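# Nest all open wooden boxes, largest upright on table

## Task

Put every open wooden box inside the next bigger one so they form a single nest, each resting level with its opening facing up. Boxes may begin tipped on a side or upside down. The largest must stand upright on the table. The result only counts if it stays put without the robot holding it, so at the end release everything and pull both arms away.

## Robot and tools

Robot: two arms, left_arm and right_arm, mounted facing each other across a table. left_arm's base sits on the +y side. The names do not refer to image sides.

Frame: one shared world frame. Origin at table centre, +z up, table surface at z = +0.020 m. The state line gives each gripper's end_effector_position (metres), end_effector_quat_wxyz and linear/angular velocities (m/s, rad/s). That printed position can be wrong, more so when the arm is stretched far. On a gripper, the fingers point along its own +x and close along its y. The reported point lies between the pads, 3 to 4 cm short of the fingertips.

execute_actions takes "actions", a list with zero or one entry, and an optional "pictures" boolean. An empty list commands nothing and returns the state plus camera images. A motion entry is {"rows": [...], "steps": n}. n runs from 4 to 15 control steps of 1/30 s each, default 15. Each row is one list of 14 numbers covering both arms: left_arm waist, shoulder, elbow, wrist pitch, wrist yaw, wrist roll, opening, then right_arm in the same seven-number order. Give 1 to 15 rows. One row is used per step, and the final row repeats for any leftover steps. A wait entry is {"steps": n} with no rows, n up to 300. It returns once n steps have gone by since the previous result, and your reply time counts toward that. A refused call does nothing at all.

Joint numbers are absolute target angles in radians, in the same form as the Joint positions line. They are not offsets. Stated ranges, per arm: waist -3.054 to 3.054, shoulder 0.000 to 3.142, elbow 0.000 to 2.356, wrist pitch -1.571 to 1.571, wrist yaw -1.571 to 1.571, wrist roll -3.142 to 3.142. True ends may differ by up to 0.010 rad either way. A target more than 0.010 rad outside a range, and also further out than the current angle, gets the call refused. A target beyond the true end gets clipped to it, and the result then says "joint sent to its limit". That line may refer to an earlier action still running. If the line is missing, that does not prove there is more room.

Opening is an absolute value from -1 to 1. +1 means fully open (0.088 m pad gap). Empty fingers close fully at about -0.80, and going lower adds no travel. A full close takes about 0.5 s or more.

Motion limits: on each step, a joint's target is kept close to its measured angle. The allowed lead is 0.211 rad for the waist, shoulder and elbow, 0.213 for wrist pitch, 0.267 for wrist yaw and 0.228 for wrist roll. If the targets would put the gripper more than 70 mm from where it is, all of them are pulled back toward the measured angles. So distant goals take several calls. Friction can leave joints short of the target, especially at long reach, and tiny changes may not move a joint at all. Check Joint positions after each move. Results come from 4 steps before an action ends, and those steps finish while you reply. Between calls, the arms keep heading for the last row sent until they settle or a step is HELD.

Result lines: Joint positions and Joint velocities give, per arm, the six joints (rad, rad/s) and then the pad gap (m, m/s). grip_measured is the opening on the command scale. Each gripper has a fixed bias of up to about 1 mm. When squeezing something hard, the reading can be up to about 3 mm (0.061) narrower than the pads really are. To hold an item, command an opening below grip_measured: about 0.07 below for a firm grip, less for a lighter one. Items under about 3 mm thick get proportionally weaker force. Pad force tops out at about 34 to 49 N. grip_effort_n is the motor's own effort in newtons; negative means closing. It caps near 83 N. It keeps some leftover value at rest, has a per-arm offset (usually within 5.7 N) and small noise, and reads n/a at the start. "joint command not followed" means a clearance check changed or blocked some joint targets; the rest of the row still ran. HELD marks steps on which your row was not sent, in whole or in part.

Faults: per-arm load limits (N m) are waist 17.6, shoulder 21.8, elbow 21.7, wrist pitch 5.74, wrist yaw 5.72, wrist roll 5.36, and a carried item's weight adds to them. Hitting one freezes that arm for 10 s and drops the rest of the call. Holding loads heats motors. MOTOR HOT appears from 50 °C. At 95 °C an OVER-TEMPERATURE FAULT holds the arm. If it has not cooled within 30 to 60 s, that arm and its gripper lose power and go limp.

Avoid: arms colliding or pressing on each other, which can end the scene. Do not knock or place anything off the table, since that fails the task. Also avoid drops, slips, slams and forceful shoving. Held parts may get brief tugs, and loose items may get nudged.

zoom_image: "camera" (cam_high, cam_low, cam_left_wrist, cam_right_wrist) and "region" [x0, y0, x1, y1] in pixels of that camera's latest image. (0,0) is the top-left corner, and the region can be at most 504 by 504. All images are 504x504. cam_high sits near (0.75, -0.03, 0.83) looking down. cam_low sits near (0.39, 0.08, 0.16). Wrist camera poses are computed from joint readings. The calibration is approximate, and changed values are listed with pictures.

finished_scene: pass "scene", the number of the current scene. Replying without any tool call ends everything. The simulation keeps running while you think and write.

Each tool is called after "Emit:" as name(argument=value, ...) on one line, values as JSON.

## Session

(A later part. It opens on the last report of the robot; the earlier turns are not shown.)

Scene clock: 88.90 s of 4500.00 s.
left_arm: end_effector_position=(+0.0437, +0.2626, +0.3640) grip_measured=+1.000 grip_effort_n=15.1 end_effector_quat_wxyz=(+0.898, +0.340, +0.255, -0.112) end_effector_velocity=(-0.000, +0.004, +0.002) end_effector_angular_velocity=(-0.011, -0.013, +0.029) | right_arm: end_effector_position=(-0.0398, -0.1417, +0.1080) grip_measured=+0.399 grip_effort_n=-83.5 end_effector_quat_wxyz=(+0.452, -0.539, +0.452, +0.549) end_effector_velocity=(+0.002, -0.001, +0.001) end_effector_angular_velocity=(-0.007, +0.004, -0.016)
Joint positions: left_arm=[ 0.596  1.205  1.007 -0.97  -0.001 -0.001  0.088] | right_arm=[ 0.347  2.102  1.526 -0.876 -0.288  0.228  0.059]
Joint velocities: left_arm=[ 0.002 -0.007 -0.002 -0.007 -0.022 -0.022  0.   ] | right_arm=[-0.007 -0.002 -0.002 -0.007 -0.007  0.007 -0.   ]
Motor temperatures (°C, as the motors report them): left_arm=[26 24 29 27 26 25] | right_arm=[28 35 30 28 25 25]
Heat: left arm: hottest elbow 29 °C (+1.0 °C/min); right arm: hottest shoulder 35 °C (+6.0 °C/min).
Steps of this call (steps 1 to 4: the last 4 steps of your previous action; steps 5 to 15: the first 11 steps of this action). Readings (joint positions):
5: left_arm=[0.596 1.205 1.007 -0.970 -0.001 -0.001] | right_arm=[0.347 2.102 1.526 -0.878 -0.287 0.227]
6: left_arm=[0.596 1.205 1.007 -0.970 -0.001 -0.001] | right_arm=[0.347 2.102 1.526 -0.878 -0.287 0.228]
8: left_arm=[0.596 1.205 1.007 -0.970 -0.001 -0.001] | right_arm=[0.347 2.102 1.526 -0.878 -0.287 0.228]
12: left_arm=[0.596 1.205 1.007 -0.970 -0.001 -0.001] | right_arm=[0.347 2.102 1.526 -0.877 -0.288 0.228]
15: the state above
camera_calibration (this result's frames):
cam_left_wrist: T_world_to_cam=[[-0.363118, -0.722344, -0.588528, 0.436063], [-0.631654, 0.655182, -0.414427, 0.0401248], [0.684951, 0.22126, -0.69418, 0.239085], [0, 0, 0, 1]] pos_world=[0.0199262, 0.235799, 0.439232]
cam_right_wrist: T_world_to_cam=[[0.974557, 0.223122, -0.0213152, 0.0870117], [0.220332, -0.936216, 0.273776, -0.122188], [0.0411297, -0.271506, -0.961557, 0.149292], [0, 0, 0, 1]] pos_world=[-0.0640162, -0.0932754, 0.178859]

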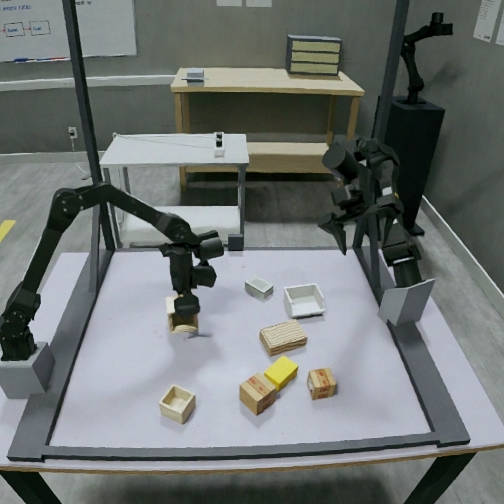

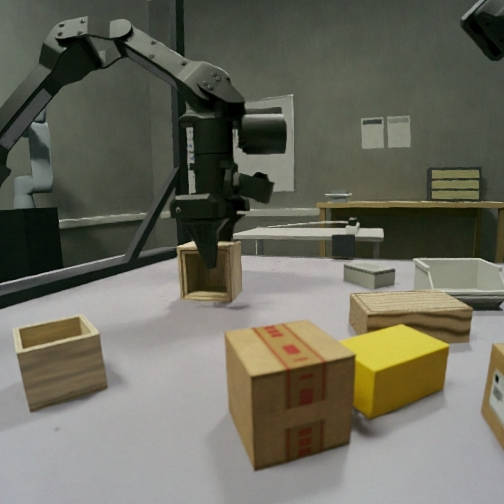

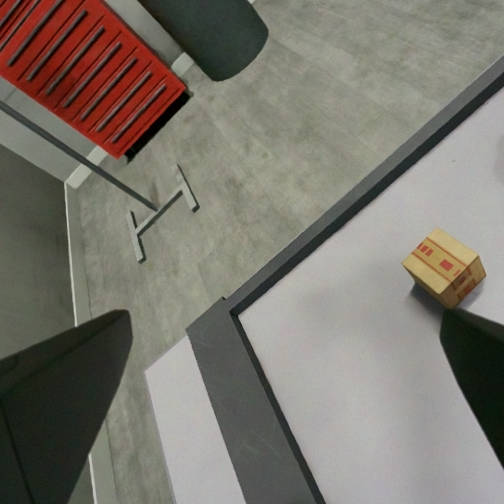

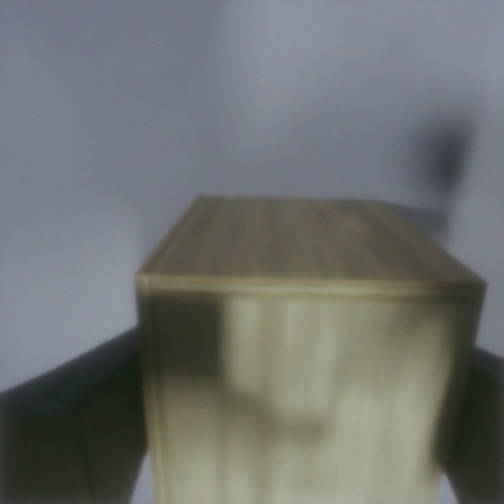

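Emit:
execute_actions(actions=[{"rows":[[0.6,1.2,1.0,-0.97,0,0,1,0.33,2.04,1.57,-0.98,-0.29,0.2,0.3],[0.6,1.2,1.0,-0.97,0,0,1,0.33,2.04,1.57,-0.98,-0.29,0.2,0.3],[0.6,1.2,1.0,-0.97,0,0,1,0.33,2.04,1.57,-0.98,-0.29,0.2,0.3],[0.6,1.2,1.0,-0.97,0,0,1,0.33,2.04,1.57,-0.98,-0.29,0.2,0.3],[0.6,1.2,1.0,-0.97,0,0,1,0.25,1.75,1.5,-1.1,-0.29,0,0.3]],"steps":15}])

Emit:
execute_actions(actions=[{"rows":[[0.6,1.2,1.0,-0.97,0,0,1,0.15,1.72,1.4,-1.0,-0.29,-1.27,0.3]],"steps":15}])

Emit:
execute_actions(actions=[{"rows":[[0.6,1.2,1.0,-0.97,0,0,1,0.15,1.72,1.3,-0.3,-0.2,-1.27,0.3]],"steps":15}], pictures=true)

Emit:
execute_actions(actions=[{"rows":[[0.6,1.2,1.0,-0.97,0,0,1,0.15,1.72,0.95,0.5,-0.1,-1.27,0.3]],"steps":15}])

Emit:
execute_actions(actions=[{"rows":[[0.6,1.2,1.0,-0.97,0,0,1,0.15,1.9,0.5,1.05,0,-1.27,0.3]],"steps":15}])

Emit:
execute_actions(actions=[{"rows":[[0.6,1.2,1.0,-0.97,0,0,1,0.15,2.2,0.4,1.5,0,-1.27,0.3]],"steps":15}])

Emit:
execute_actions(actions=[{"steps":10}], pictures=true)

Scene clock: 89.83 s of 4500.00 s.
left_arm: end_effector_position=(+0.0437, +0.2626, +0.3640) grip_measured=+1.000 grip_effort_n=14.7 end_effector_quat_wxyz=(+0.898, +0.340, +0.255, -0.112) end_effector_velocity=(-0.002, +0.004, -0.003) end_effector_angular_velocity=(+0.019, +0.012, +0.011) | right_arm: end_effector_position=(-0.0238, -0.1630, +0.2066) grip_measured=+0.399 grip_effort_n=-83.5 end_effector_quat_wxyz=(+0.437, -0.543, +0.398, +0.596) end_effector_velocity=(-0.020, -0.048, +0.403) end_effector_angular_velocity=(+0.853, +0.237, +0.362)
Joint positions: left_arm=[ 0.596  1.205  1.007 -0.97  -0.001 -0.001  0.088] | right_arm=[ 0.259  1.842  1.515 -1.067 -0.288  0.038  0.059]
Joint velocities: left_arm=[-0.002 -0.002 -0.002 -0.022 -0.007  0.007  0.   ] | right_arm=[-0.222 -1.116 -0.002 -0.256 -0.007 -0.33  -0.   ]
Motor temperatures (°C, as the motors report them): left_arm=[26 24 29 27 26 25] | right_arm=[28 35 30 28 25 25]
Heat: left arm: hottest elbow 29 °C (+1.0 °C/min); right arm: hottest shoulder 35 °C (+6.0 °C/min).
Steps of this call (steps 1 to 4: the last 4 steps of your previous action; steps 5 to 15: the robot went on to your last target; steps 16 to 17: nothing new was sent; steps 18 to 28: the first 11 steps of this action). Readings (joint positions):
18: left_arm=[0.596 1.205 1.007 -0.970 -0.001 -0.001] | right_arm=[0.347 2.099 1.528 -0.883 -0.288 0.226]
19: left_arm=[0.596 1.205 1.007 -0.970 -0.001 -0.001] | right_arm=[0.345 2.097 1.533 -0.908 -0.288 0.220]
21: left_arm=[0.596 1.205 1.007 -0.970 -0.001 -0.001] | right_arm=[0.341 2.083 1.536 -0.947 -0.288 0.213]
25: left_arm=[0.596 1.205 1.007 -0.970 -0.001 -0.001] | right_arm=[0.296 1.965 1.517 -1.043 -0.288 0.087]
28: the state above

Scene clock: 90.33 s of 4500.00 s.
left_arm: end_effector_position=(+0.0437, +0.2626, +0.3640) grip_measured=+1.000 grip_effort_n=15.1 end_effector_quat_wxyz=(+0.898, +0.340, +0.255, -0.112) end_effector_velocity=(-0.001, +0.007, -0.001) end_effector_angular_velocity=(+0.009, +0.001, +0.032) | right_arm: end_effector_position=(+0.0116, -0.1619, +0.2288) grip_measured=+0.399 grip_effort_n=-83.5 end_effector_quat_wxyz=(+0.316, -0.618, +0.205, +0.690) end_effector_velocity=(-0.005, -0.000, +0.016) end_effector_angular_velocity=(+0.117, -0.268, +1.566)
Joint positions: left_arm=[ 0.596  1.205  1.007 -0.97  -0.001 -0.001  0.088] | right_arm=[ 0.153  1.736  1.414 -1.006 -0.29  -0.549  0.059]
Joint velocities: left_arm=[ 0.002 -0.002 -0.002 -0.022 -0.022 -0.007  0.   ] | right_arm=[-0.002 -0.056 -0.012  0.022 -0.007 -1.575 -0.   ]
Motor temperatures (°C, as the motors report them): left_arm=[26 24 29 27 26 25] | right_arm=[28 35 30 28 25 25]
Heat: left arm: hottest elbow 29 °C (+1.0 °C/min); right arm: hottest shoulder 35 °C (+6.1 °C/min).
Steps of this call (steps 1 to 4: the last 4 steps of your previous action; steps 5 to 15: the first 11 steps of this action). Readings (joint positions):
5: left_arm=[0.596 1.205 1.007 -0.970 -0.001 -0.001] | right_arm=[0.248 1.753 1.506 -1.081 -0.292 -0.020]
6: left_arm=[0.596 1.205 1.007 -0.970 -0.001 -0.001] | right_arm=[0.235 1.746 1.484 -1.055 -0.295 -0.077]
8: left_arm=[0.596 1.205 1.007 -0.970 -0.001 -0.001] | right_arm=[0.196 1.742 1.449 -1.037 -0.294 -0.182]
12: left_arm=[0.596 1.205 1.007 -0.970 -0.001 -0.001] | right_arm=[0.154 1.741 1.417 -1.014 -0.290 -0.391]
15: the state above

Scene clock: 90.83 s of 4500.00 s.
left_arm: end_effector_position=(+0.0437, +0.2626, +0.3640) grip_measured=+1.000 grip_effort_n=15.1 end_effector_quat_wxyz=(+0.898, +0.340, +0.255, -0.112) end_effector_velocity=(-0.002, -0.003, +0.002) end_effector_angular_velocity=(-0.014, -0.007, -0.012) | right_arm: end_effector_position=(+0.0032, -0.0844, +0.2443) grip_measured=+0.399 grip_effort_n=-83.5 end_effector_quat_wxyz=(+0.204, -0.645, -0.218, +0.703) end_effector_velocity=(-0.099, +0.230, +0.171) end_effector_angular_velocity=(+1.359, +0.049, +0.726)
Joint positions: left_arm=[ 0.596  1.205  1.007 -0.97  -0.001 -0.001  0.088] | right_arm=[ 0.152  1.723  1.313 -0.488 -0.21  -1.223  0.059]
Joint velocities: left_arm=[-0.002 -0.007  0.002  0.007  0.007 -0.007  0.   ] | right_arm=[-0.002 -0.002 -0.002  1.414  0.007 -0.388 -0.   ]
Motor temperatures (°C, as the motors report them): left_arm=[26 24 29 27 26 25] | right_arm=[28 35 30 28 25 25]
Heat: left arm: hottest elbow 29 °C (+1.0 °C/min); right arm: hottest shoulder 35 °C (+6.0 °C/min).
Steps of this call (steps 1 to 4: the last 4 steps of your previous action; steps 5 to 15: the first 11 steps of this action). Readings (joint positions):
5: left_arm=[0.596 1.205 1.007 -0.970 -0.001 -0.001] | right_arm=[0.153 1.730 1.402 -0.981 -0.285 -0.812]
6: left_arm=[0.596 1.205 1.007 -0.970 -0.001 -0.001] | right_arm=[0.153 1.724 1.378 -0.921 -0.265 -0.865]
8: left_arm=[0.596 1.205 1.007 -0.970 -0.001 -0.001] | right_arm=[0.153 1.723 1.347 -0.826 -0.235 -0.970]
12: left_arm=[0.596 1.205 1.007 -0.970 -0.001 -0.001] | right_arm=[0.152 1.723 1.314 -0.635 -0.215 -1.160]
15: the state above
camera_calibration (this result's frames):
cam_left_wrist: T_world_to_cam=[[-0.363118, -0.722344, -0.588528, 0.436063], [-0.631654, 0.655182, -0.414427, 0.0401248], [0.684951, 0.22126, -0.69418, 0.239085], [0, 0, 0, 1]] pos_world=[0.0199262, 0.235799, 0.439232]
cam_right_wrist: T_world_to_cam=[[-0.0359288, 0.827001, 0.561052, -0.0528214], [0.978566, -0.0848018, 0.187665, -0.0248543], [0.202777, 0.555768, -0.806228, 0.325462], [0, 0, 0, 1]] pos_world=[-0.0435726, -0.139306, 0.296696]

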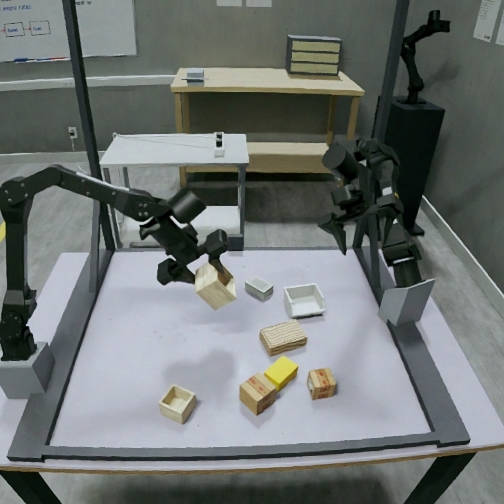

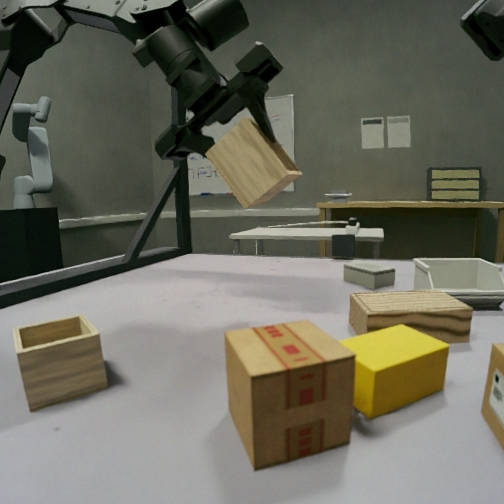

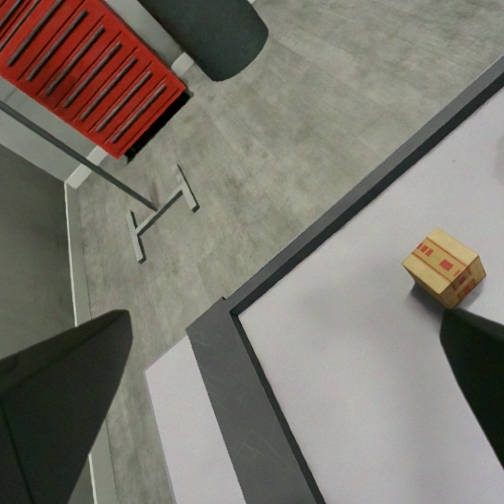

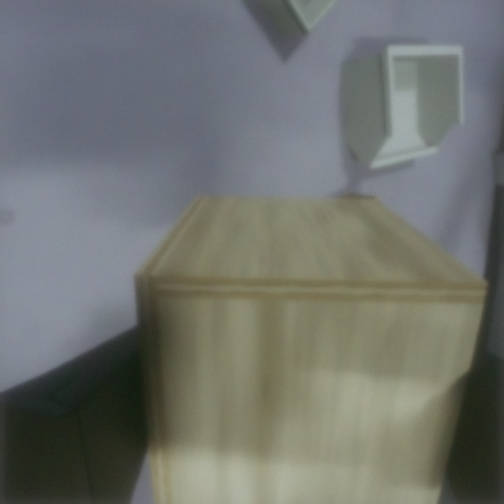

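Scene clock: 91.33 s of 4500.00 s.
left_arm: end_effector_position=(+0.0437, +0.2626, +0.3640) grip_measured=+1.000 grip_effort_n=15.1 end_effector_quat_wxyz=(+0.898, +0.340, +0.255, -0.112) end_effector_velocity=(-0.001, +0.002, -0.001) end_effector_angular_velocity=(-0.024, +0.002, +0.027) | right_arm: end_effector_position=(+0.0262, -0.0657, +0.2097) grip_measured=+0.399 grip_effort_n=-83.5 end_effector_quat_wxyz=(+0.279, -0.615, -0.343, +0.654) end_effector_velocity=(-0.080, +0.139, +0.187) end_effector_angular_velocity=(+1.220, +0.233, +0.359)
Joint positions: left_arm=[ 0.596  1.205  1.007 -0.97  -0.001 -0.001  0.088] | right_arm=[ 0.151  1.729  0.966  0.153 -0.111 -1.267  0.059]
Joint velocities: left_arm=[-0.002 -0.002 -0.002 -0.007 -0.007 -0.037  0.   ] | right_arm=[-0.007 -0.002 -0.139  1.429  0.022 -0.007  0.   ]
Motor temperatures (°C, as the motors report them): left_arm=[26 24 29 27 26 25] | right_arm=[28 35 31 28 25 25]
Heat: left arm: hottest elbow 29 °C (+1.0 °C/min); right arm: hottest shoulder 35 °C (+6.1 °C/min).
Steps of this call (steps 1 to 4: the last 4 steps of your previous action; steps 5 to 15: the first 11 steps of this action). Readings (joint positions):
5: left_arm=[0.596 1.205 1.007 -0.970 -0.001 -0.001] | right_arm=[0.153 1.722 1.295 -0.317 -0.198 -1.257]
6: left_arm=[0.596 1.205 1.007 -0.970 -0.001 -0.001] | right_arm=[0.154 1.715 1.255 -0.252 -0.172 -1.260]
8: left_arm=[0.596 1.205 1.007 -0.970 -0.001 -0.001] | right_arm=[0.152 1.710 1.169 -0.162 -0.141 -1.263]
12: left_arm=[0.596 1.205 1.007 -0.970 -0.001 -0.001] | right_arm=[0.151 1.722 1.007 0.012 -0.117 -1.267]
15: the state above

Scene clock: 91.83 s of 4500.00 s.
left_arm: end_effector_position=(+0.0437, +0.2626, +0.3640) grip_measured=+1.000 grip_effort_n=15.1 end_effector_quat_wxyz=(+0.898, +0.340, +0.255, -0.112) end_effector_velocity=(-0.002, -0.000, -0.000) end_effector_angular_velocity=(+0.002, -0.001, +0.004) | right_arm: end_effector_position=(+0.0698, -0.0981, +0.1388) grip_measured=+0.399 grip_effort_n=-83.5 end_effector_quat_wxyz=(+0.329, -0.610, -0.377, +0.615) end_effector_velocity=(+0.136, -0.265, -0.215) end_effector_angular_velocity=(-0.187, -0.081, -0.124)
Joint positions: left_arm=[ 0.596  1.205  1.007 -0.97  -0.001 -0.001  0.088] | right_arm=[ 0.152  1.881  0.608  0.774 -0.017 -1.268  0.059]
Joint velocities: left_arm=[-0.007 -0.002  0.002 -0.007 -0.007 -0.007  0.   ] | right_arm=[-0.007  0.208 -1.199  1.179  0.066 -0.007 -0.   ]
Motor temperatures (°C, as the motors report them): left_arm=[26 24 29 27 26 25] | right_arm=[28 35 31 28 25 25]
Heat: left arm: hottest elbow 29 °C (+1.0 °C/min); right arm: hottest shoulder 35 °C (+6.0 °C/min).
Steps of this call (steps 1 to 4: the last 4 steps of your previous action; steps 5 to 15: the first 11 steps of this action). Readings (joint positions):
5: left_arm=[0.596 1.205 1.007 -0.970 -0.001 -0.001] | right_arm=[0.152 1.734 0.956 0.396 -0.102 -1.267]
6: left_arm=[0.596 1.205 1.007 -0.970 -0.001 -0.001] | right_arm=[0.152 1.741 0.941 0.437 -0.088 -1.267]
8: left_arm=[0.596 1.205 1.007 -0.970 -0.001 -0.001] | right_arm=[0.152 1.768 0.897 0.494 -0.064 -1.267]
12: left_arm=[0.596 1.205 1.007 -0.970 -0.001 -0.001] | right_arm=[0.152 1.849 0.747 0.636 -0.031 -1.267]
15: the state above

Scene clock: 92.33 s of 4500.00 s.
left_arm: end_effector_position=(+0.0437, +0.2626, +0.3640) grip_measured=+1.000 grip_effort_n=15.1 end_effector_quat_wxyz=(+0.898, +0.340, +0.255, -0.112) end_effector_velocity=(-0.002, +0.004, -0.003) end_effector_angular_velocity=(+0.006, +0.012, +0.019) | right_arm: end_effector_position=(+0.0908, -0.1321, +0.1043) grip_measured=+0.399 grip_effort_n=-83.5 end_effector_quat_wxyz=(+0.369, -0.569, -0.429, +0.597) end_effector_velocity=(-0.045, +0.041, +0.117) end_effector_angular_velocity=(+0.577, +0.115, +0.188)
Joint positions: left_arm=[ 0.596  1.205  1.007 -0.97  -0.001 -0.001  0.088] | right_arm=[ 0.15   2.178  0.404  1.432 -0.003 -1.268  0.059]
Joint velocities: left_arm=[-0.002 -0.002 -0.002 -0.022 -0.007 -0.007  0.   ] | right_arm=[-0.002  0.017 -0.002  0.637 -0.007 -0.007 -0.   ]
Motor temperatures (°C, as the motors report them): left_arm=[26 24 29 27 26 25] | right_arm=[28 35 30 28 25 25]
Heat: left arm: hottest elbow 29 °C (+1.0 °C/min); right arm: hottest shoulder 35 °C (+5.1 °C/min).
Steps of this call (steps 1 to 4: the last 4 steps of your previous action; steps 5 to 15: the first 11 steps of this action). Readings (joint positions):
5: left_arm=[0.596 1.205 1.007 -0.970 -0.001 -0.001] | right_arm=[0.152 1.916 0.511 0.995 -0.009 -1.268]
6: left_arm=[0.596 1.205 1.007 -0.970 -0.001 -0.001] | right_arm=[0.152 1.946 0.502 1.066 -0.009 -1.268]
8: left_arm=[0.596 1.205 1.007 -0.970 -0.001 -0.001] | right_arm=[0.152 2.031 0.473 1.150 -0.007 -1.268]
12: left_arm=[0.596 1.205 1.007 -0.970 -0.001 -0.001] | right_arm=[0.150 2.161 0.408 1.322 -0.003 -1.268]
15: the state above

Scene clock: 92.67 s of 4500.00 s.
left_arm: end_effector_position=(+0.0437, +0.2626, +0.3640) grip_measured=+1.000 grip_effort_n=15.1 end_effector_quat_wxyz=(+0.898, +0.340, +0.255, -0.112) end_effector_velocity=(-0.003, +0.002, -0.002) end_effector_angular_velocity=(+0.008, +0.010, +0.013) | right_arm: end_effector_position=(+0.0881, -0.1296, +0.1113) grip_measured=+0.399 grip_effort_n=-83.5 end_effector_quat_wxyz=(+0.379, -0.555, -0.444, +0.593) end_effector_velocity=(-0.001, +0.000, +0.003) end_effector_angular_velocity=(+0.015, -0.002, +0.012)
Joint positions: left_arm=[ 0.596  1.205  1.007 -0.97  -0.001 -0.001  0.088] | right_arm=[ 0.15   2.191  0.404  1.491 -0.003 -1.268  0.059]
Joint velocities: left_arm=[-0.007 -0.002  0.002 -0.022 -0.007 -0.007  0.   ] | right_arm=[-0.002  0.002 -0.002  0.022 -0.007 -0.007  0.   ]
Motor temperatures (°C, as the motors report them): left_arm=[26 24 29 27 26 25] | right_arm=[28 35 30 28 25 25]
Heat: left arm: hottest elbow 29 °C (+1.0 °C/min); right arm: hottest shoulder 35 °C (+5.0 °C/min).
Kept back: nothing.
Steps of this call (steps 1 to 4: the last 4 steps of your previous action; steps 5 to 10: the robot went on to your last target). Readings (joint positions):
1: left_arm=[0.596 1.205 1.007 -0.970 -0.001 -0.001] | right_arm=[0.150 2.179 0.404 1.450 -0.003 -1.268]
2: left_arm=[0.596 1.205 1.007 -0.970 -0.001 -0.001] | right_arm=[0.150 2.180 0.404 1.461 -0.003 -1.268]
4: left_arm=[0.596 1.205 1.007 -0.970 -0.001 -0.001] | right_arm=[0.150 2.185 0.404 1.474 -0.003 -1.268]
8: left_arm=[0.596 1.205 1.007 -0.970 -0.001 -0.001] | right_arm=[0.150 2.191 0.404 1.488 -0.003 -1.268]
10: the state above
camera_calibration (this result's frames):
cam_left_wrist: T_world_to_cam=[[-0.363118, -0.722344, -0.588528, 0.436063], [-0.631654, 0.655182, -0.414427, 0.0401248], [0.684951, 0.22126, -0.69418, 0.239085], [0, 0, 0, 1]] pos_world=[0.0199262, 0.235799, 0.439232]
cam_right_wrist: T_world_to_cam=[[-0.0855542, 0.327328, 0.94103, -0.040499], [0.977839, -0.15355, 0.142312, -0.0905667], [0.191078, 0.932351, -0.306938, 0.220416], [0, 0, 0, 1]] pos_world=[0.0429783, -0.206155, 0.118653]

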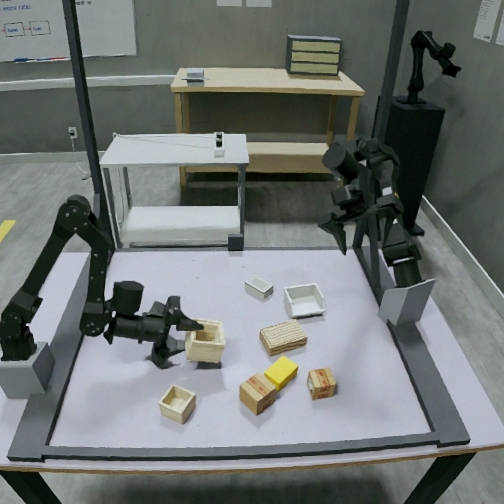

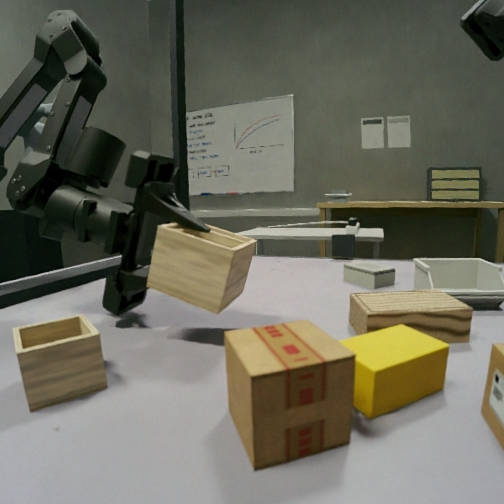

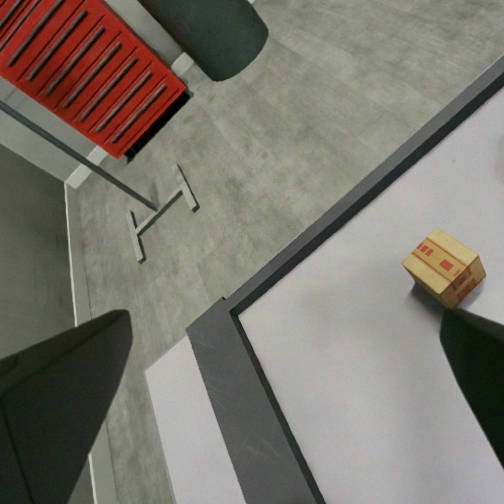

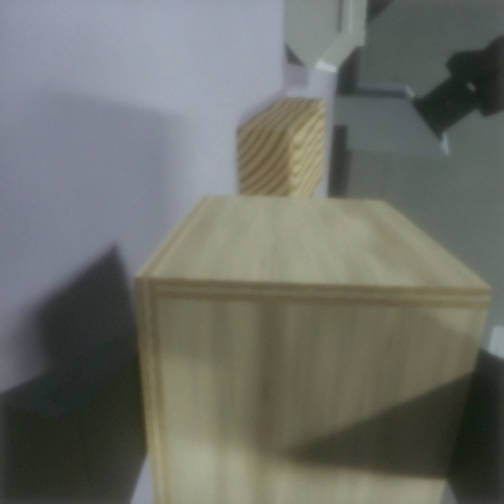

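Emit:
execute_actions(actions=[{"rows":[[0.6,1.2,1.0,-0.97,0,0,1,0.15,2.27,0.43,1.565,0,-1.27,0.3]],"steps":15}])

Emit:
execute_actions(actions=[{"steps":6}], pictures=true)

Scene clock: 93.20 s of 4500.00 s.
left_arm: end_effector_position=(+0.0437, +0.2626, +0.3640) grip_measured=+1.000 grip_effort_n=15.1 end_effector_quat_wxyz=(+0.898, +0.340, +0.255, -0.112) end_effector_velocity=(-0.000, +0.003, -0.003) end_effector_angular_velocity=(-0.010, +0.005, +0.021) | right_arm: end_effector_position=(+0.0900, -0.1273, +0.1037) grip_measured=+0.399 grip_effort_n=-83.5 end_effector_quat_wxyz=(+0.382, -0.551, -0.448, +0.591) end_effector_velocity=(+0.001, +0.007, +0.005) end_effector_angular_velocity=(+0.034, +0.011, -0.007)
Joint positions: left_arm=[ 0.596  1.205  1.007 -0.97  -0.001 -0.001  0.088] | right_arm=[ 0.15   2.259  0.421  1.557 -0.003 -1.268  0.059]
Joint velocities: left_arm=[-0.002 -0.002 -0.007 -0.007 -0.007 -0.022  0.   ] | right_arm=[-0.007  0.012  0.022  0.022  0.007  0.007 -0.   ]
Motor temperatures (°C, as the motors report them): left_arm=[26 24 29 27 26 25] | right_arm=[28 35 30 28 25 25]
Heat: left arm: hottest elbow 29 °C (+1.0 °C/min); right arm: hottest shoulder 35 °C (+5.1 °C/min).
Steps of this call (steps 1 to 5: the robot went on to your last target; steps 6 to 16: the first 11 steps of this action). Readings (joint positions):
6: left_arm=[0.596 1.205 1.007 -0.970 -0.001 -0.001] | right_arm=[0.150 2.200 0.405 1.503 -0.003 -1.268]
7: left_arm=[0.596 1.205 1.007 -0.970 -0.001 -0.001] | right_arm=[0.150 2.213 0.408 1.525 -0.003 -1.268]
9: left_arm=[0.596 1.205 1.007 -0.970 -0.001 -0.001] | right_arm=[0.150 2.237 0.416 1.535 -0.003 -1.268]
13: left_arm=[0.596 1.205 1.007 -0.970 -0.001 -0.001] | right_arm=[0.150 2.257 0.418 1.552 -0.003 -1.268]
16: the state above

Scene clock: 93.40 s of 4500.00 s.
left_arm: end_effector_position=(+0.0437, +0.2626, +0.3640) grip_measured=+1.000 grip_effort_n=15.1 end_effector_quat_wxyz=(+0.898, +0.340, +0.255, -0.112) end_effector_velocity=(-0.001, +0.002, -0.001) end_effector_angular_velocity=(+0.013, +0.001, +0.003) | right_arm: end_effector_position=(+0.0900, -0.1270, +0.1035) grip_measured=+0.399 grip_effort_n=-83.5 end_effector_quat_wxyz=(+0.382, -0.551, -0.449, +0.591) end_effector_velocity=(+0.002, -0.000, +0.001) end_effector_angular_velocity=(+0.008, -0.022, -0.001)
Joint positions: left_arm=[ 0.596  1.205  1.007 -0.97  -0.001 -0.001  0.088] | right_arm=[ 0.15   2.262  0.422  1.559 -0.003 -1.268  0.059]
Joint velocities: left_arm=[-0.002 -0.002 -0.002 -0.007 -0.007  0.007  0.   ] | right_arm=[-0.002  0.002 -0.002  0.007  0.007 -0.022 -0.   ]
Motor temperatures (°C, as the motors report them): left_arm=[26 24 29 27 26 25] | right_arm=[28 35 30 28 25 25]
Heat: left arm: hottest elbow 29 °C (+1.0 °C/min); right arm: hottest shoulder 35 °C (+5.1 °C/min).
Kept back: nothing.
Steps of this call (steps 1 to 4: the last 4 steps of your previous action; steps 5 to 6: the robot went on to your last target). Readings (joint positions):
1: left_arm=[0.596 1.205 1.007 -0.970 -0.001 -0.001] | right_arm=[0.150 2.260 0.422 1.557 -0.003 -1.268]
2: left_arm=[0.596 1.205 1.007 -0.970 -0.001 -0.001] | right_arm=[0.150 2.260 0.422 1.558 -0.003 -1.268]
4: left_arm=[0.596 1.205 1.007 -0.970 -0.001 -0.001] | right_arm=[0.150 2.261 0.422 1.559 -0.003 -1.268]
6: the state above
camera_calibration (this result's frames):
cam_left_wrist: T_world_to_cam=[[-0.363118, -0.722344, -0.588528, 0.436063], [-0.631654, 0.655182, -0.414427, 0.0401248], [0.684951, 0.22126, -0.69418, 0.239085], [0, 0, 0, 1]] pos_world=[0.0199262, 0.235799, 0.439232]
cam_right_wrist: T_world_to_cam=[[-0.0842084, 0.313468, 0.945858, -0.0361818], [0.978932, -0.151172, 0.137253, -0.0902264], [0.186011, 0.937489, -0.294134, 0.215086], [0, 0, 0, 1]] pos_world=[0.0452703, -0.203938, 0.109871]

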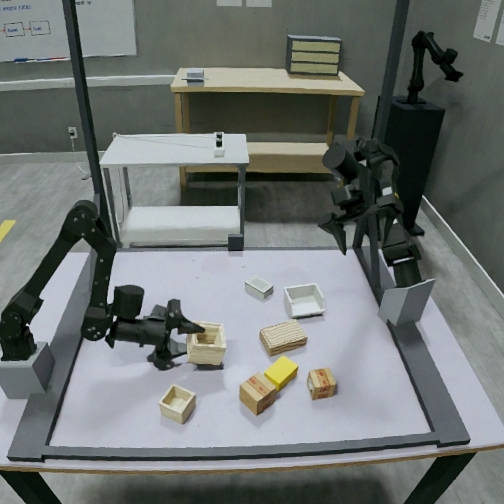

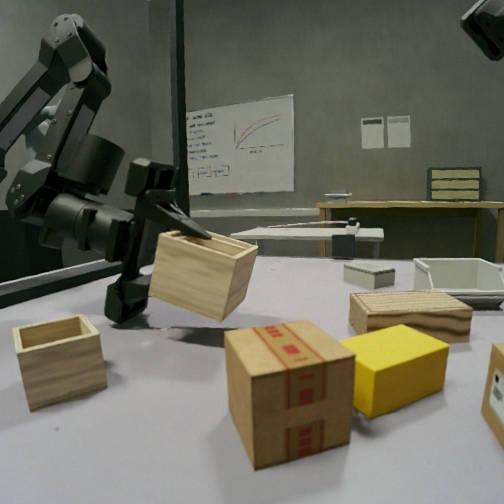

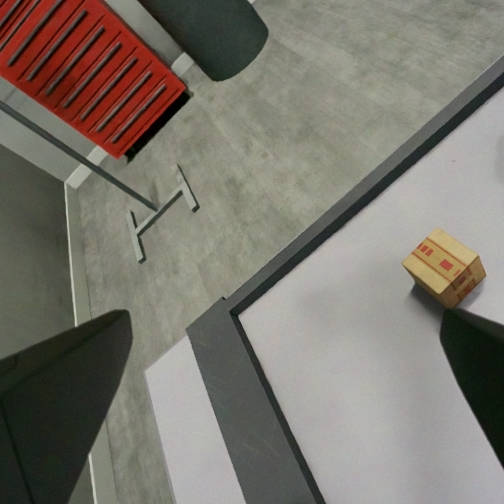

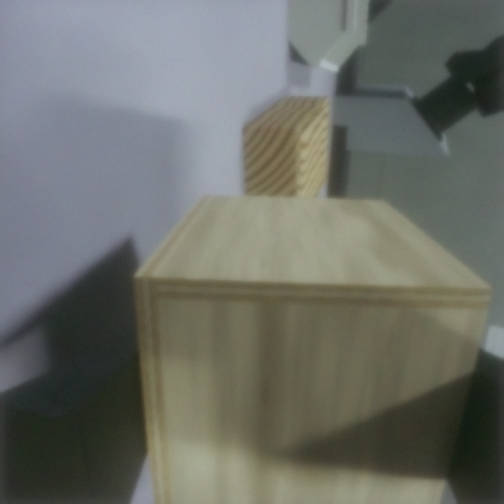

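Emit:
execute_actions(actions=[{"rows":[[0.6,1.2,1.0,-0.97,0,0,1,0.15,2.33,0.42,1.565,0,-1.27,0.3]],"steps":15}])

Emit:
execute_actions(actions=[{"steps":6}], pictures=true)

Scene clock: 93.90 s of 4500.00 s.
left_arm: end_effector_position=(+0.0437, +0.2626, +0.3640) grip_measured=+1.000 grip_effort_n=14.7 end_effector_quat_wxyz=(+0.898, +0.340, +0.255, -0.112) end_effector_velocity=(-0.002, -0.001, -0.003) end_effector_angular_velocity=(+0.011, +0.012, -0.010) | right_arm: end_effector_position=(+0.0957, -0.1289, +0.0949) grip_measured=+0.399 grip_effort_n=-83.5 end_effector_quat_wxyz=(+0.381, -0.558, -0.439, +0.592) end_effector_velocity=(-0.002, -0.004, -0.005) end_effector_angular_velocity=(-0.024, -0.004, +0.019)
Joint positions: left_arm=[ 0.596  1.205  1.007 -0.97  -0.001 -0.001  0.088] | right_arm=[ 0.145  2.294  0.424  1.567 -0.001 -1.264  0.059]
Joint velocities: left_arm=[-0.007 -0.002 -0.002 -0.007  0.007  0.007  0.   ] | right_arm=[ 0.002  0.002 -0.007 -0.007 -0.022 -0.007 -0.   ]
Motor temperatures (°C, as the motors report them): left_arm=[26 24 29 27 26 25] | right_arm=[28 35 30 28 25 25]
Heat: left arm: hottest elbow 29 °C (+1.0 °C/min); right arm: hottest shoulder 35 °C (+5.0 °C/min).
Steps of this call (steps 1 to 4: the robot went on to your last target; steps 5 to 15: the first 11 steps of this action). Readings (joint positions):
5: left_arm=[0.596 1.205 1.007 -0.970 -0.001 -0.001] | right_arm=[0.150 2.268 0.422 1.563 -0.003 -1.268]
6: left_arm=[0.596 1.205 1.007 -0.970 -0.001 -0.001] | right_arm=[0.150 2.278 0.423 1.567 -0.003 -1.268]
8: left_arm=[0.596 1.205 1.007 -0.970 -0.001 -0.001] | right_arm=[0.147 2.290 0.424 1.567 -0.001 -1.267]
12: left_arm=[0.596 1.205 1.007 -0.970 -0.001 -0.001] | right_arm=[0.145 2.294 0.424 1.567 -0.001 -1.264]
15: the state above

Scene clock: 94.10 s of 4500.00 s.
left_arm: end_effector_position=(+0.0437, +0.2626, +0.3640) grip_measured=+1.000 grip_effort_n=15.1 end_effector_quat_wxyz=(+0.898, +0.340, +0.255, -0.112) end_effector_velocity=(-0.000, +0.001, -0.000) end_effector_angular_velocity=(+0.001, +0.001, +0.011) | right_arm: end_effector_position=(+0.0958, -0.1289, +0.0947) grip_measured=+0.399 grip_effort_n=-83.5 end_effector_quat_wxyz=(+0.381, -0.558, -0.439, +0.592) end_effector_velocity=(-0.002, -0.002, -0.006) end_effector_angular_velocity=(-0.028, -0.005, +0.018)
Joint positions: left_arm=[ 0.596  1.205  1.007 -0.97  -0.001 -0.001  0.088] | right_arm=[ 0.145  2.295  0.424  1.567 -0.001 -1.264  0.059]
Joint velocities: left_arm=[-0.002  0.002  0.002 -0.007 -0.007 -0.007  0.   ] | right_arm=[ 0.002  0.002  0.002 -0.022 -0.022 -0.007 -0.   ]
Motor temperatures (°C, as the motors report them): left_arm=[26 24 29 27 26 25] | right_arm=[28 35 30 28 25 25]
Heat: left arm: hottest elbow 29 °C (+1.0 °C/min); right arm: hottest shoulder 35 °C (+5.1 °C/min).
Kept back: nothing.
Steps of this call (steps 1 to 4: the last 4 steps of your previous action; steps 5 to 6: the robot went on to your last target). Readings (joint positions):
1: left_arm=[0.596 1.205 1.007 -0.970 -0.001 -0.001] | right_arm=[0.145 2.294 0.424 1.567 -0.001 -1.264]
2: left_arm=[0.596 1.205 1.007 -0.970 -0.001 -0.001] | right_arm=[0.145 2.294 0.424 1.567 -0.001 -1.264]
4: left_arm=[0.596 1.205 1.007 -0.970 -0.001 -0.001] | right_arm=[0.145 2.295 0.424 1.567 -0.001 -1.264]
6: the state above
camera_calibration (this result's frames):
cam_left_wrist: T_world_to_cam=[[-0.363118, -0.722344, -0.588528, 0.436063], [-0.631654, 0.655182, -0.414427, 0.0401248], [0.684951, 0.22126, -0.69418, 0.239085], [0, 0, 0, 1]] pos_world=[0.0199262, 0.235799, 0.439232]
cam_right_wrist: T_world_to_cam=[[-0.0807956, 0.332677, 0.939573, -0.0240797], [0.976389, -0.163054, 0.141694, -0.0967003], [0.200339, 0.928838, -0.311648, 0.212362], [0, 0, 0, 1]] pos_world=[0.0499272, -0.205006, 0.102509]

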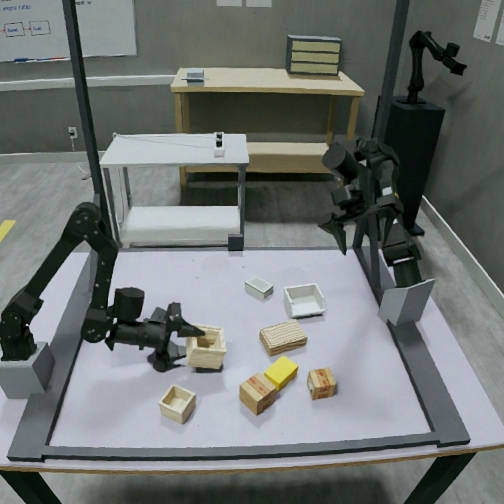

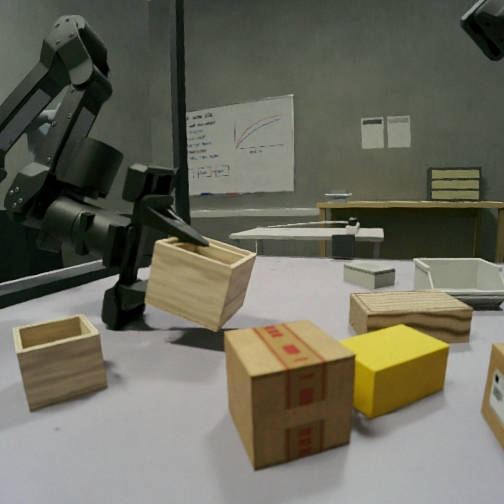

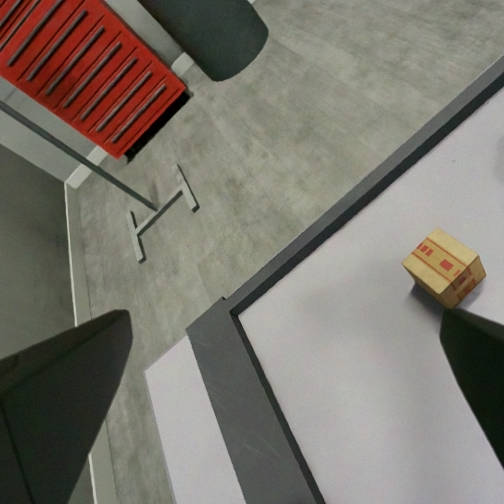

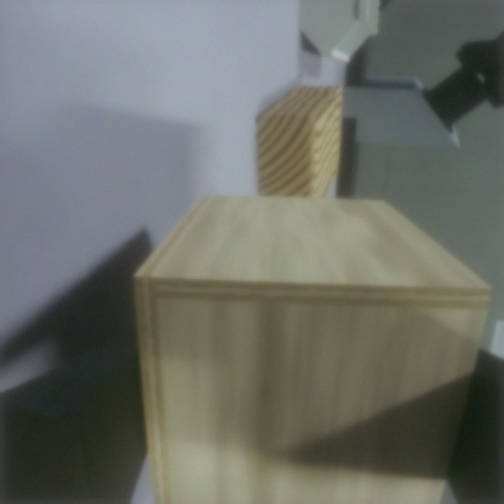

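Emit:
execute_actions(actions=[{"rows":[[0.6,1.2,1.0,-0.97,0,0,1,0.145,2.29,0.424,1.565,0,-1.265,0.7]],"steps":12}], pictures=true)

Emit:
execute_actions(actions=[{"rows":[[0.6,1.2,1.0,-0.97,0,0,1,0.145,2.28,0.405,1.565,0,-1.265,0.8],[0.6,1.2,1.0,-0.97,0,0,1,0.145,2.27,0.39,1.565,0,-1.265,0.8],[0.6,1.2,1.0,-0.97,0,0,1,0.145,2.26,0.375,1.565,0,-1.265,0.8],[0.6,1.2,1.0,-0.97,0,0,1,0.145,2.25,0.36,1.565,0,-1.265,0.8],[0.6,1.2,1.0,-0.97,0,0,1,0.145,2.24,0.345,1.565,0,-1.265,0.8],[0.6,1.2,1.0,-0.97,0,0,1,0.145,2.23,0.33,1.565,0,-1.265,0.8],[0.6,1.2,1.0,-0.97,0,0,1,0.145,2.22,0.31,1.565,0,-1.265,0.8],[0.6,1.2,1.0,-0.97,0,0,1,0.145,2.21,0.29,1.565,0,-1.265,0.8],[0.6,1.2,1.0,-0.97,0,0,1,0.145,2.20,0.27,1.565,0,-1.265,0.8]],"steps":15}], pictures=true)

Scene clock: 94.73 s of 4500.00 s.
left_arm: end_effector_position=(+0.0437, +0.2626, +0.3640) grip_measured=+1.000 grip_effort_n=15.1 end_effector_quat_wxyz=(+0.898, +0.340, +0.255, -0.112) end_effector_velocity=(-0.001, +0.001, -0.002) end_effector_angular_velocity=(-0.008, +0.010, +0.005) | right_arm: end_effector_position=(+0.0953, -0.1284, +0.0964) grip_measured=+0.655 grip_effort_n=18.4 end_effector_quat_wxyz=(+0.383, -0.556, -0.440, +0.592) end_effector_velocity=(-0.007, -0.001, +0.002) end_effector_angular_velocity=(+0.003, +0.001, +0.033)
Joint positions: left_arm=[ 0.596  1.205  1.007 -0.97  -0.001 -0.001  0.088] | right_arm=[ 0.144  2.29   0.424  1.567 -0.001 -1.263  0.071]
Joint velocities: left_arm=[ 0.002 -0.002 -0.002 -0.007  0.007 -0.007  0.   ] | right_arm=[ 0.007 -0.007 -0.002  0.007 -0.022 -0.007  0.018]
Motor temperatures (°C, as the motors report them): left_arm=[26 24 29 27 26 25] | right_arm=[28 34 30 28 25 25]
Heat: left arm: hottest elbow 29 °C (+1.0 °C/min); right arm: hottest shoulder 34 °C (+4.0 °C/min).
Steps of this call (steps 1 to 11: the robot went on to your last target; steps 12 to 19: the first 8 steps of this action). Readings (joint positions):
12: left_arm=[0.596 1.205 1.007 -0.970 -0.001 -0.001] | right_arm=[0.145 2.293 0.424 1.567 -0.001 -1.264]
13: left_arm=[0.596 1.205 1.007 -0.970 -0.001 -0.001] | right_arm=[0.145 2.292 0.424 1.567 -0.001 -1.264]
15: left_arm=[0.596 1.205 1.007 -0.970 -0.001 -0.001] | right_arm=[0.144 2.291 0.424 1.567 -0.001 -1.263]
19: the state above
camera_calibration (this result's frames):
cam_left_wrist: T_world_to_cam=[[-0.363118, -0.722344, -0.588528, 0.436063], [-0.631654, 0.655182, -0.414427, 0.0401248], [0.684951, 0.22126, -0.69418, 0.239085], [0, 0, 0, 1]] pos_world=[0.0199262, 0.235799, 0.439232]
cam_right_wrist: T_world_to_cam=[[-0.079172, 0.328581, 0.941152, -0.0266606], [0.976761, -0.163065, 0.139098, -0.0961818], [0.199173, 0.930293, -0.308035, 0.212413], [0, 0, 0, 1]] pos_world=[0.0495288, -0.20453, 0.103901]

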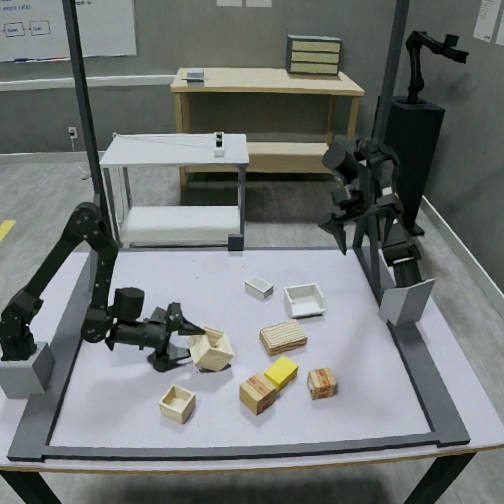

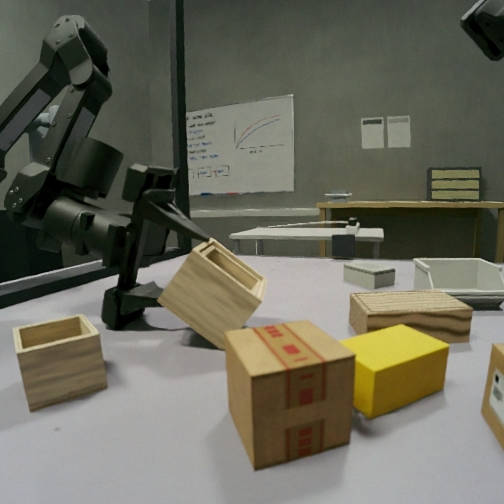

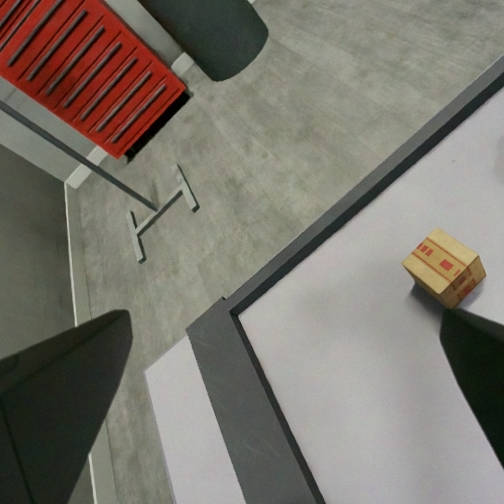

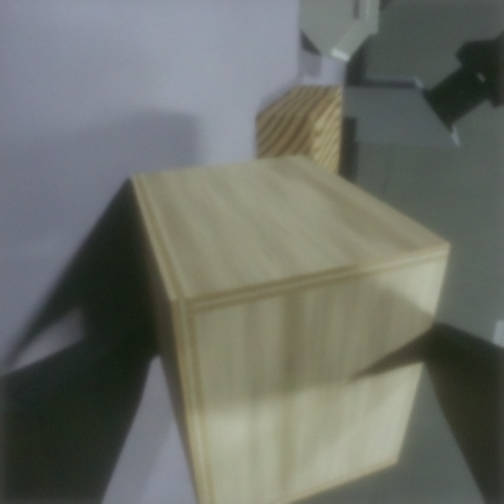

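Scene clock: 95.23 s of 4500.00 s.
left_arm: end_effector_position=(+0.0437, +0.2626, +0.3640) grip_measured=+1.000 grip_effort_n=15.1 end_effector_quat_wxyz=(+0.898, +0.340, +0.255, -0.112) end_effector_velocity=(-0.001, +0.001, +0.000) end_effector_angular_velocity=(-0.001, -0.002, +0.008) | right_arm: end_effector_position=(+0.1008, -0.1589, +0.0983) grip_measured=+0.792 grip_effort_n=18.8 end_effector_quat_wxyz=(+0.370, -0.573, -0.422, +0.597) end_effector_velocity=(+0.015, -0.087, +0.002) end_effector_angular_velocity=(-0.155, -0.049, -0.031)
Joint positions: left_arm=[ 0.596  1.205  1.007 -0.97  -0.001 -0.001  0.088] | right_arm=[ 0.144  2.224  0.304  1.566 -0.001 -1.263  0.078]
Joint velocities: left_arm=[-0.002 -0.002  0.002 -0.007 -0.007 -0.007  0.   ] | right_arm=[ 0.002 -0.173 -0.33  -0.007 -0.007 -0.022  0.002]
Motor temperatures (°C, as the motors report them): left_arm=[26 24 29 27 26 25] | right_arm=[28 34 30 28 25 25]
Heat: left arm: hottest elbow 29 °C (+1.0 °C/min); right arm: hottest shoulder 34 °C (+3.0 °C/min).
Steps of this call (steps 1 to 4: the last 4 steps of your previous action; steps 5 to 15: the first 11 steps of this action). Readings (joint positions):
5: left_arm=[0.596 1.205 1.007 -0.970 -0.001 -0.001] | right_arm=[0.144 2.289 0.424 1.567 -0.001 -1.263]
6: left_arm=[0.596 1.205 1.007 -0.970 -0.001 -0.001] | right_arm=[0.144 2.287 0.422 1.567 -0.001 -1.263]
8: left_arm=[0.596 1.205 1.007 -0.970 -0.001 -0.001] | right_arm=[0.144 2.280 0.405 1.567 -0.001 -1.263]
12: left_arm=[0.596 1.205 1.007 -0.970 -0.001 -0.001] | right_arm=[0.144 2.250 0.349 1.566 -0.001 -1.263]
15: the state above
camera_calibration (this result's frames):
cam_left_wrist: T_world_to_cam=[[-0.363118, -0.722344, -0.588528, 0.436063], [-0.631654, 0.655182, -0.414427, 0.0401248], [0.684951, 0.22126, -0.69418, 0.239085], [0, 0, 0, 1]] pos_world=[0.0199262, 0.235799, 0.439232]
cam_right_wrist: T_world_to_cam=[[-0.083099, 0.378559, 0.921839, -0.00779053], [0.972482, -0.171234, 0.157982, -0.109512], [0.217656, 0.9096, -0.353912, 0.239695], [0, 0, 0, 1]] pos_world=[0.0536801, -0.23383, 0.109314]

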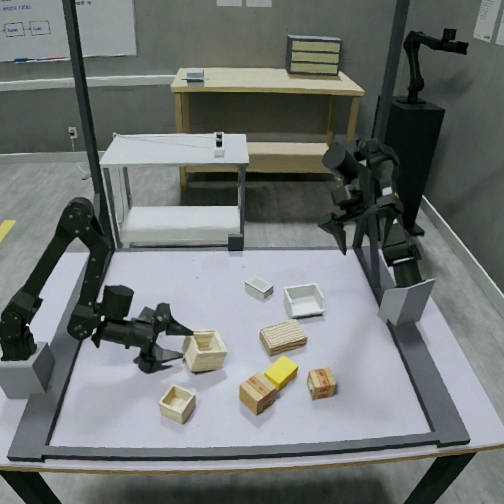

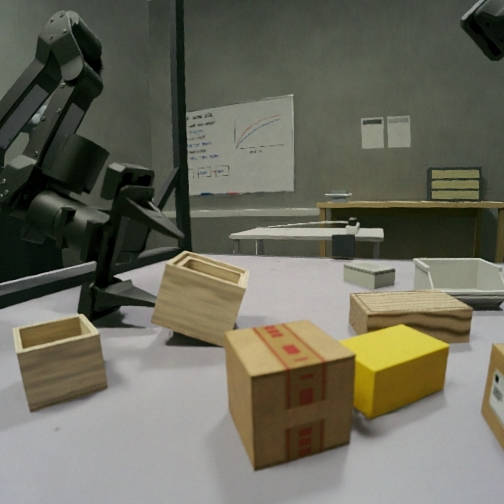

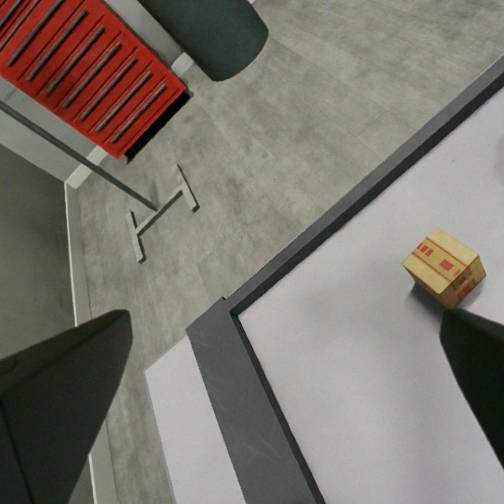

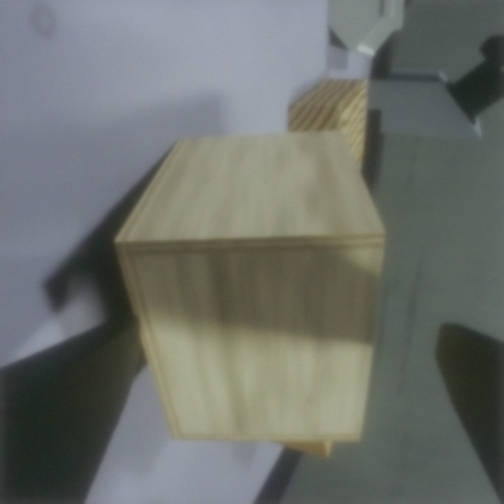

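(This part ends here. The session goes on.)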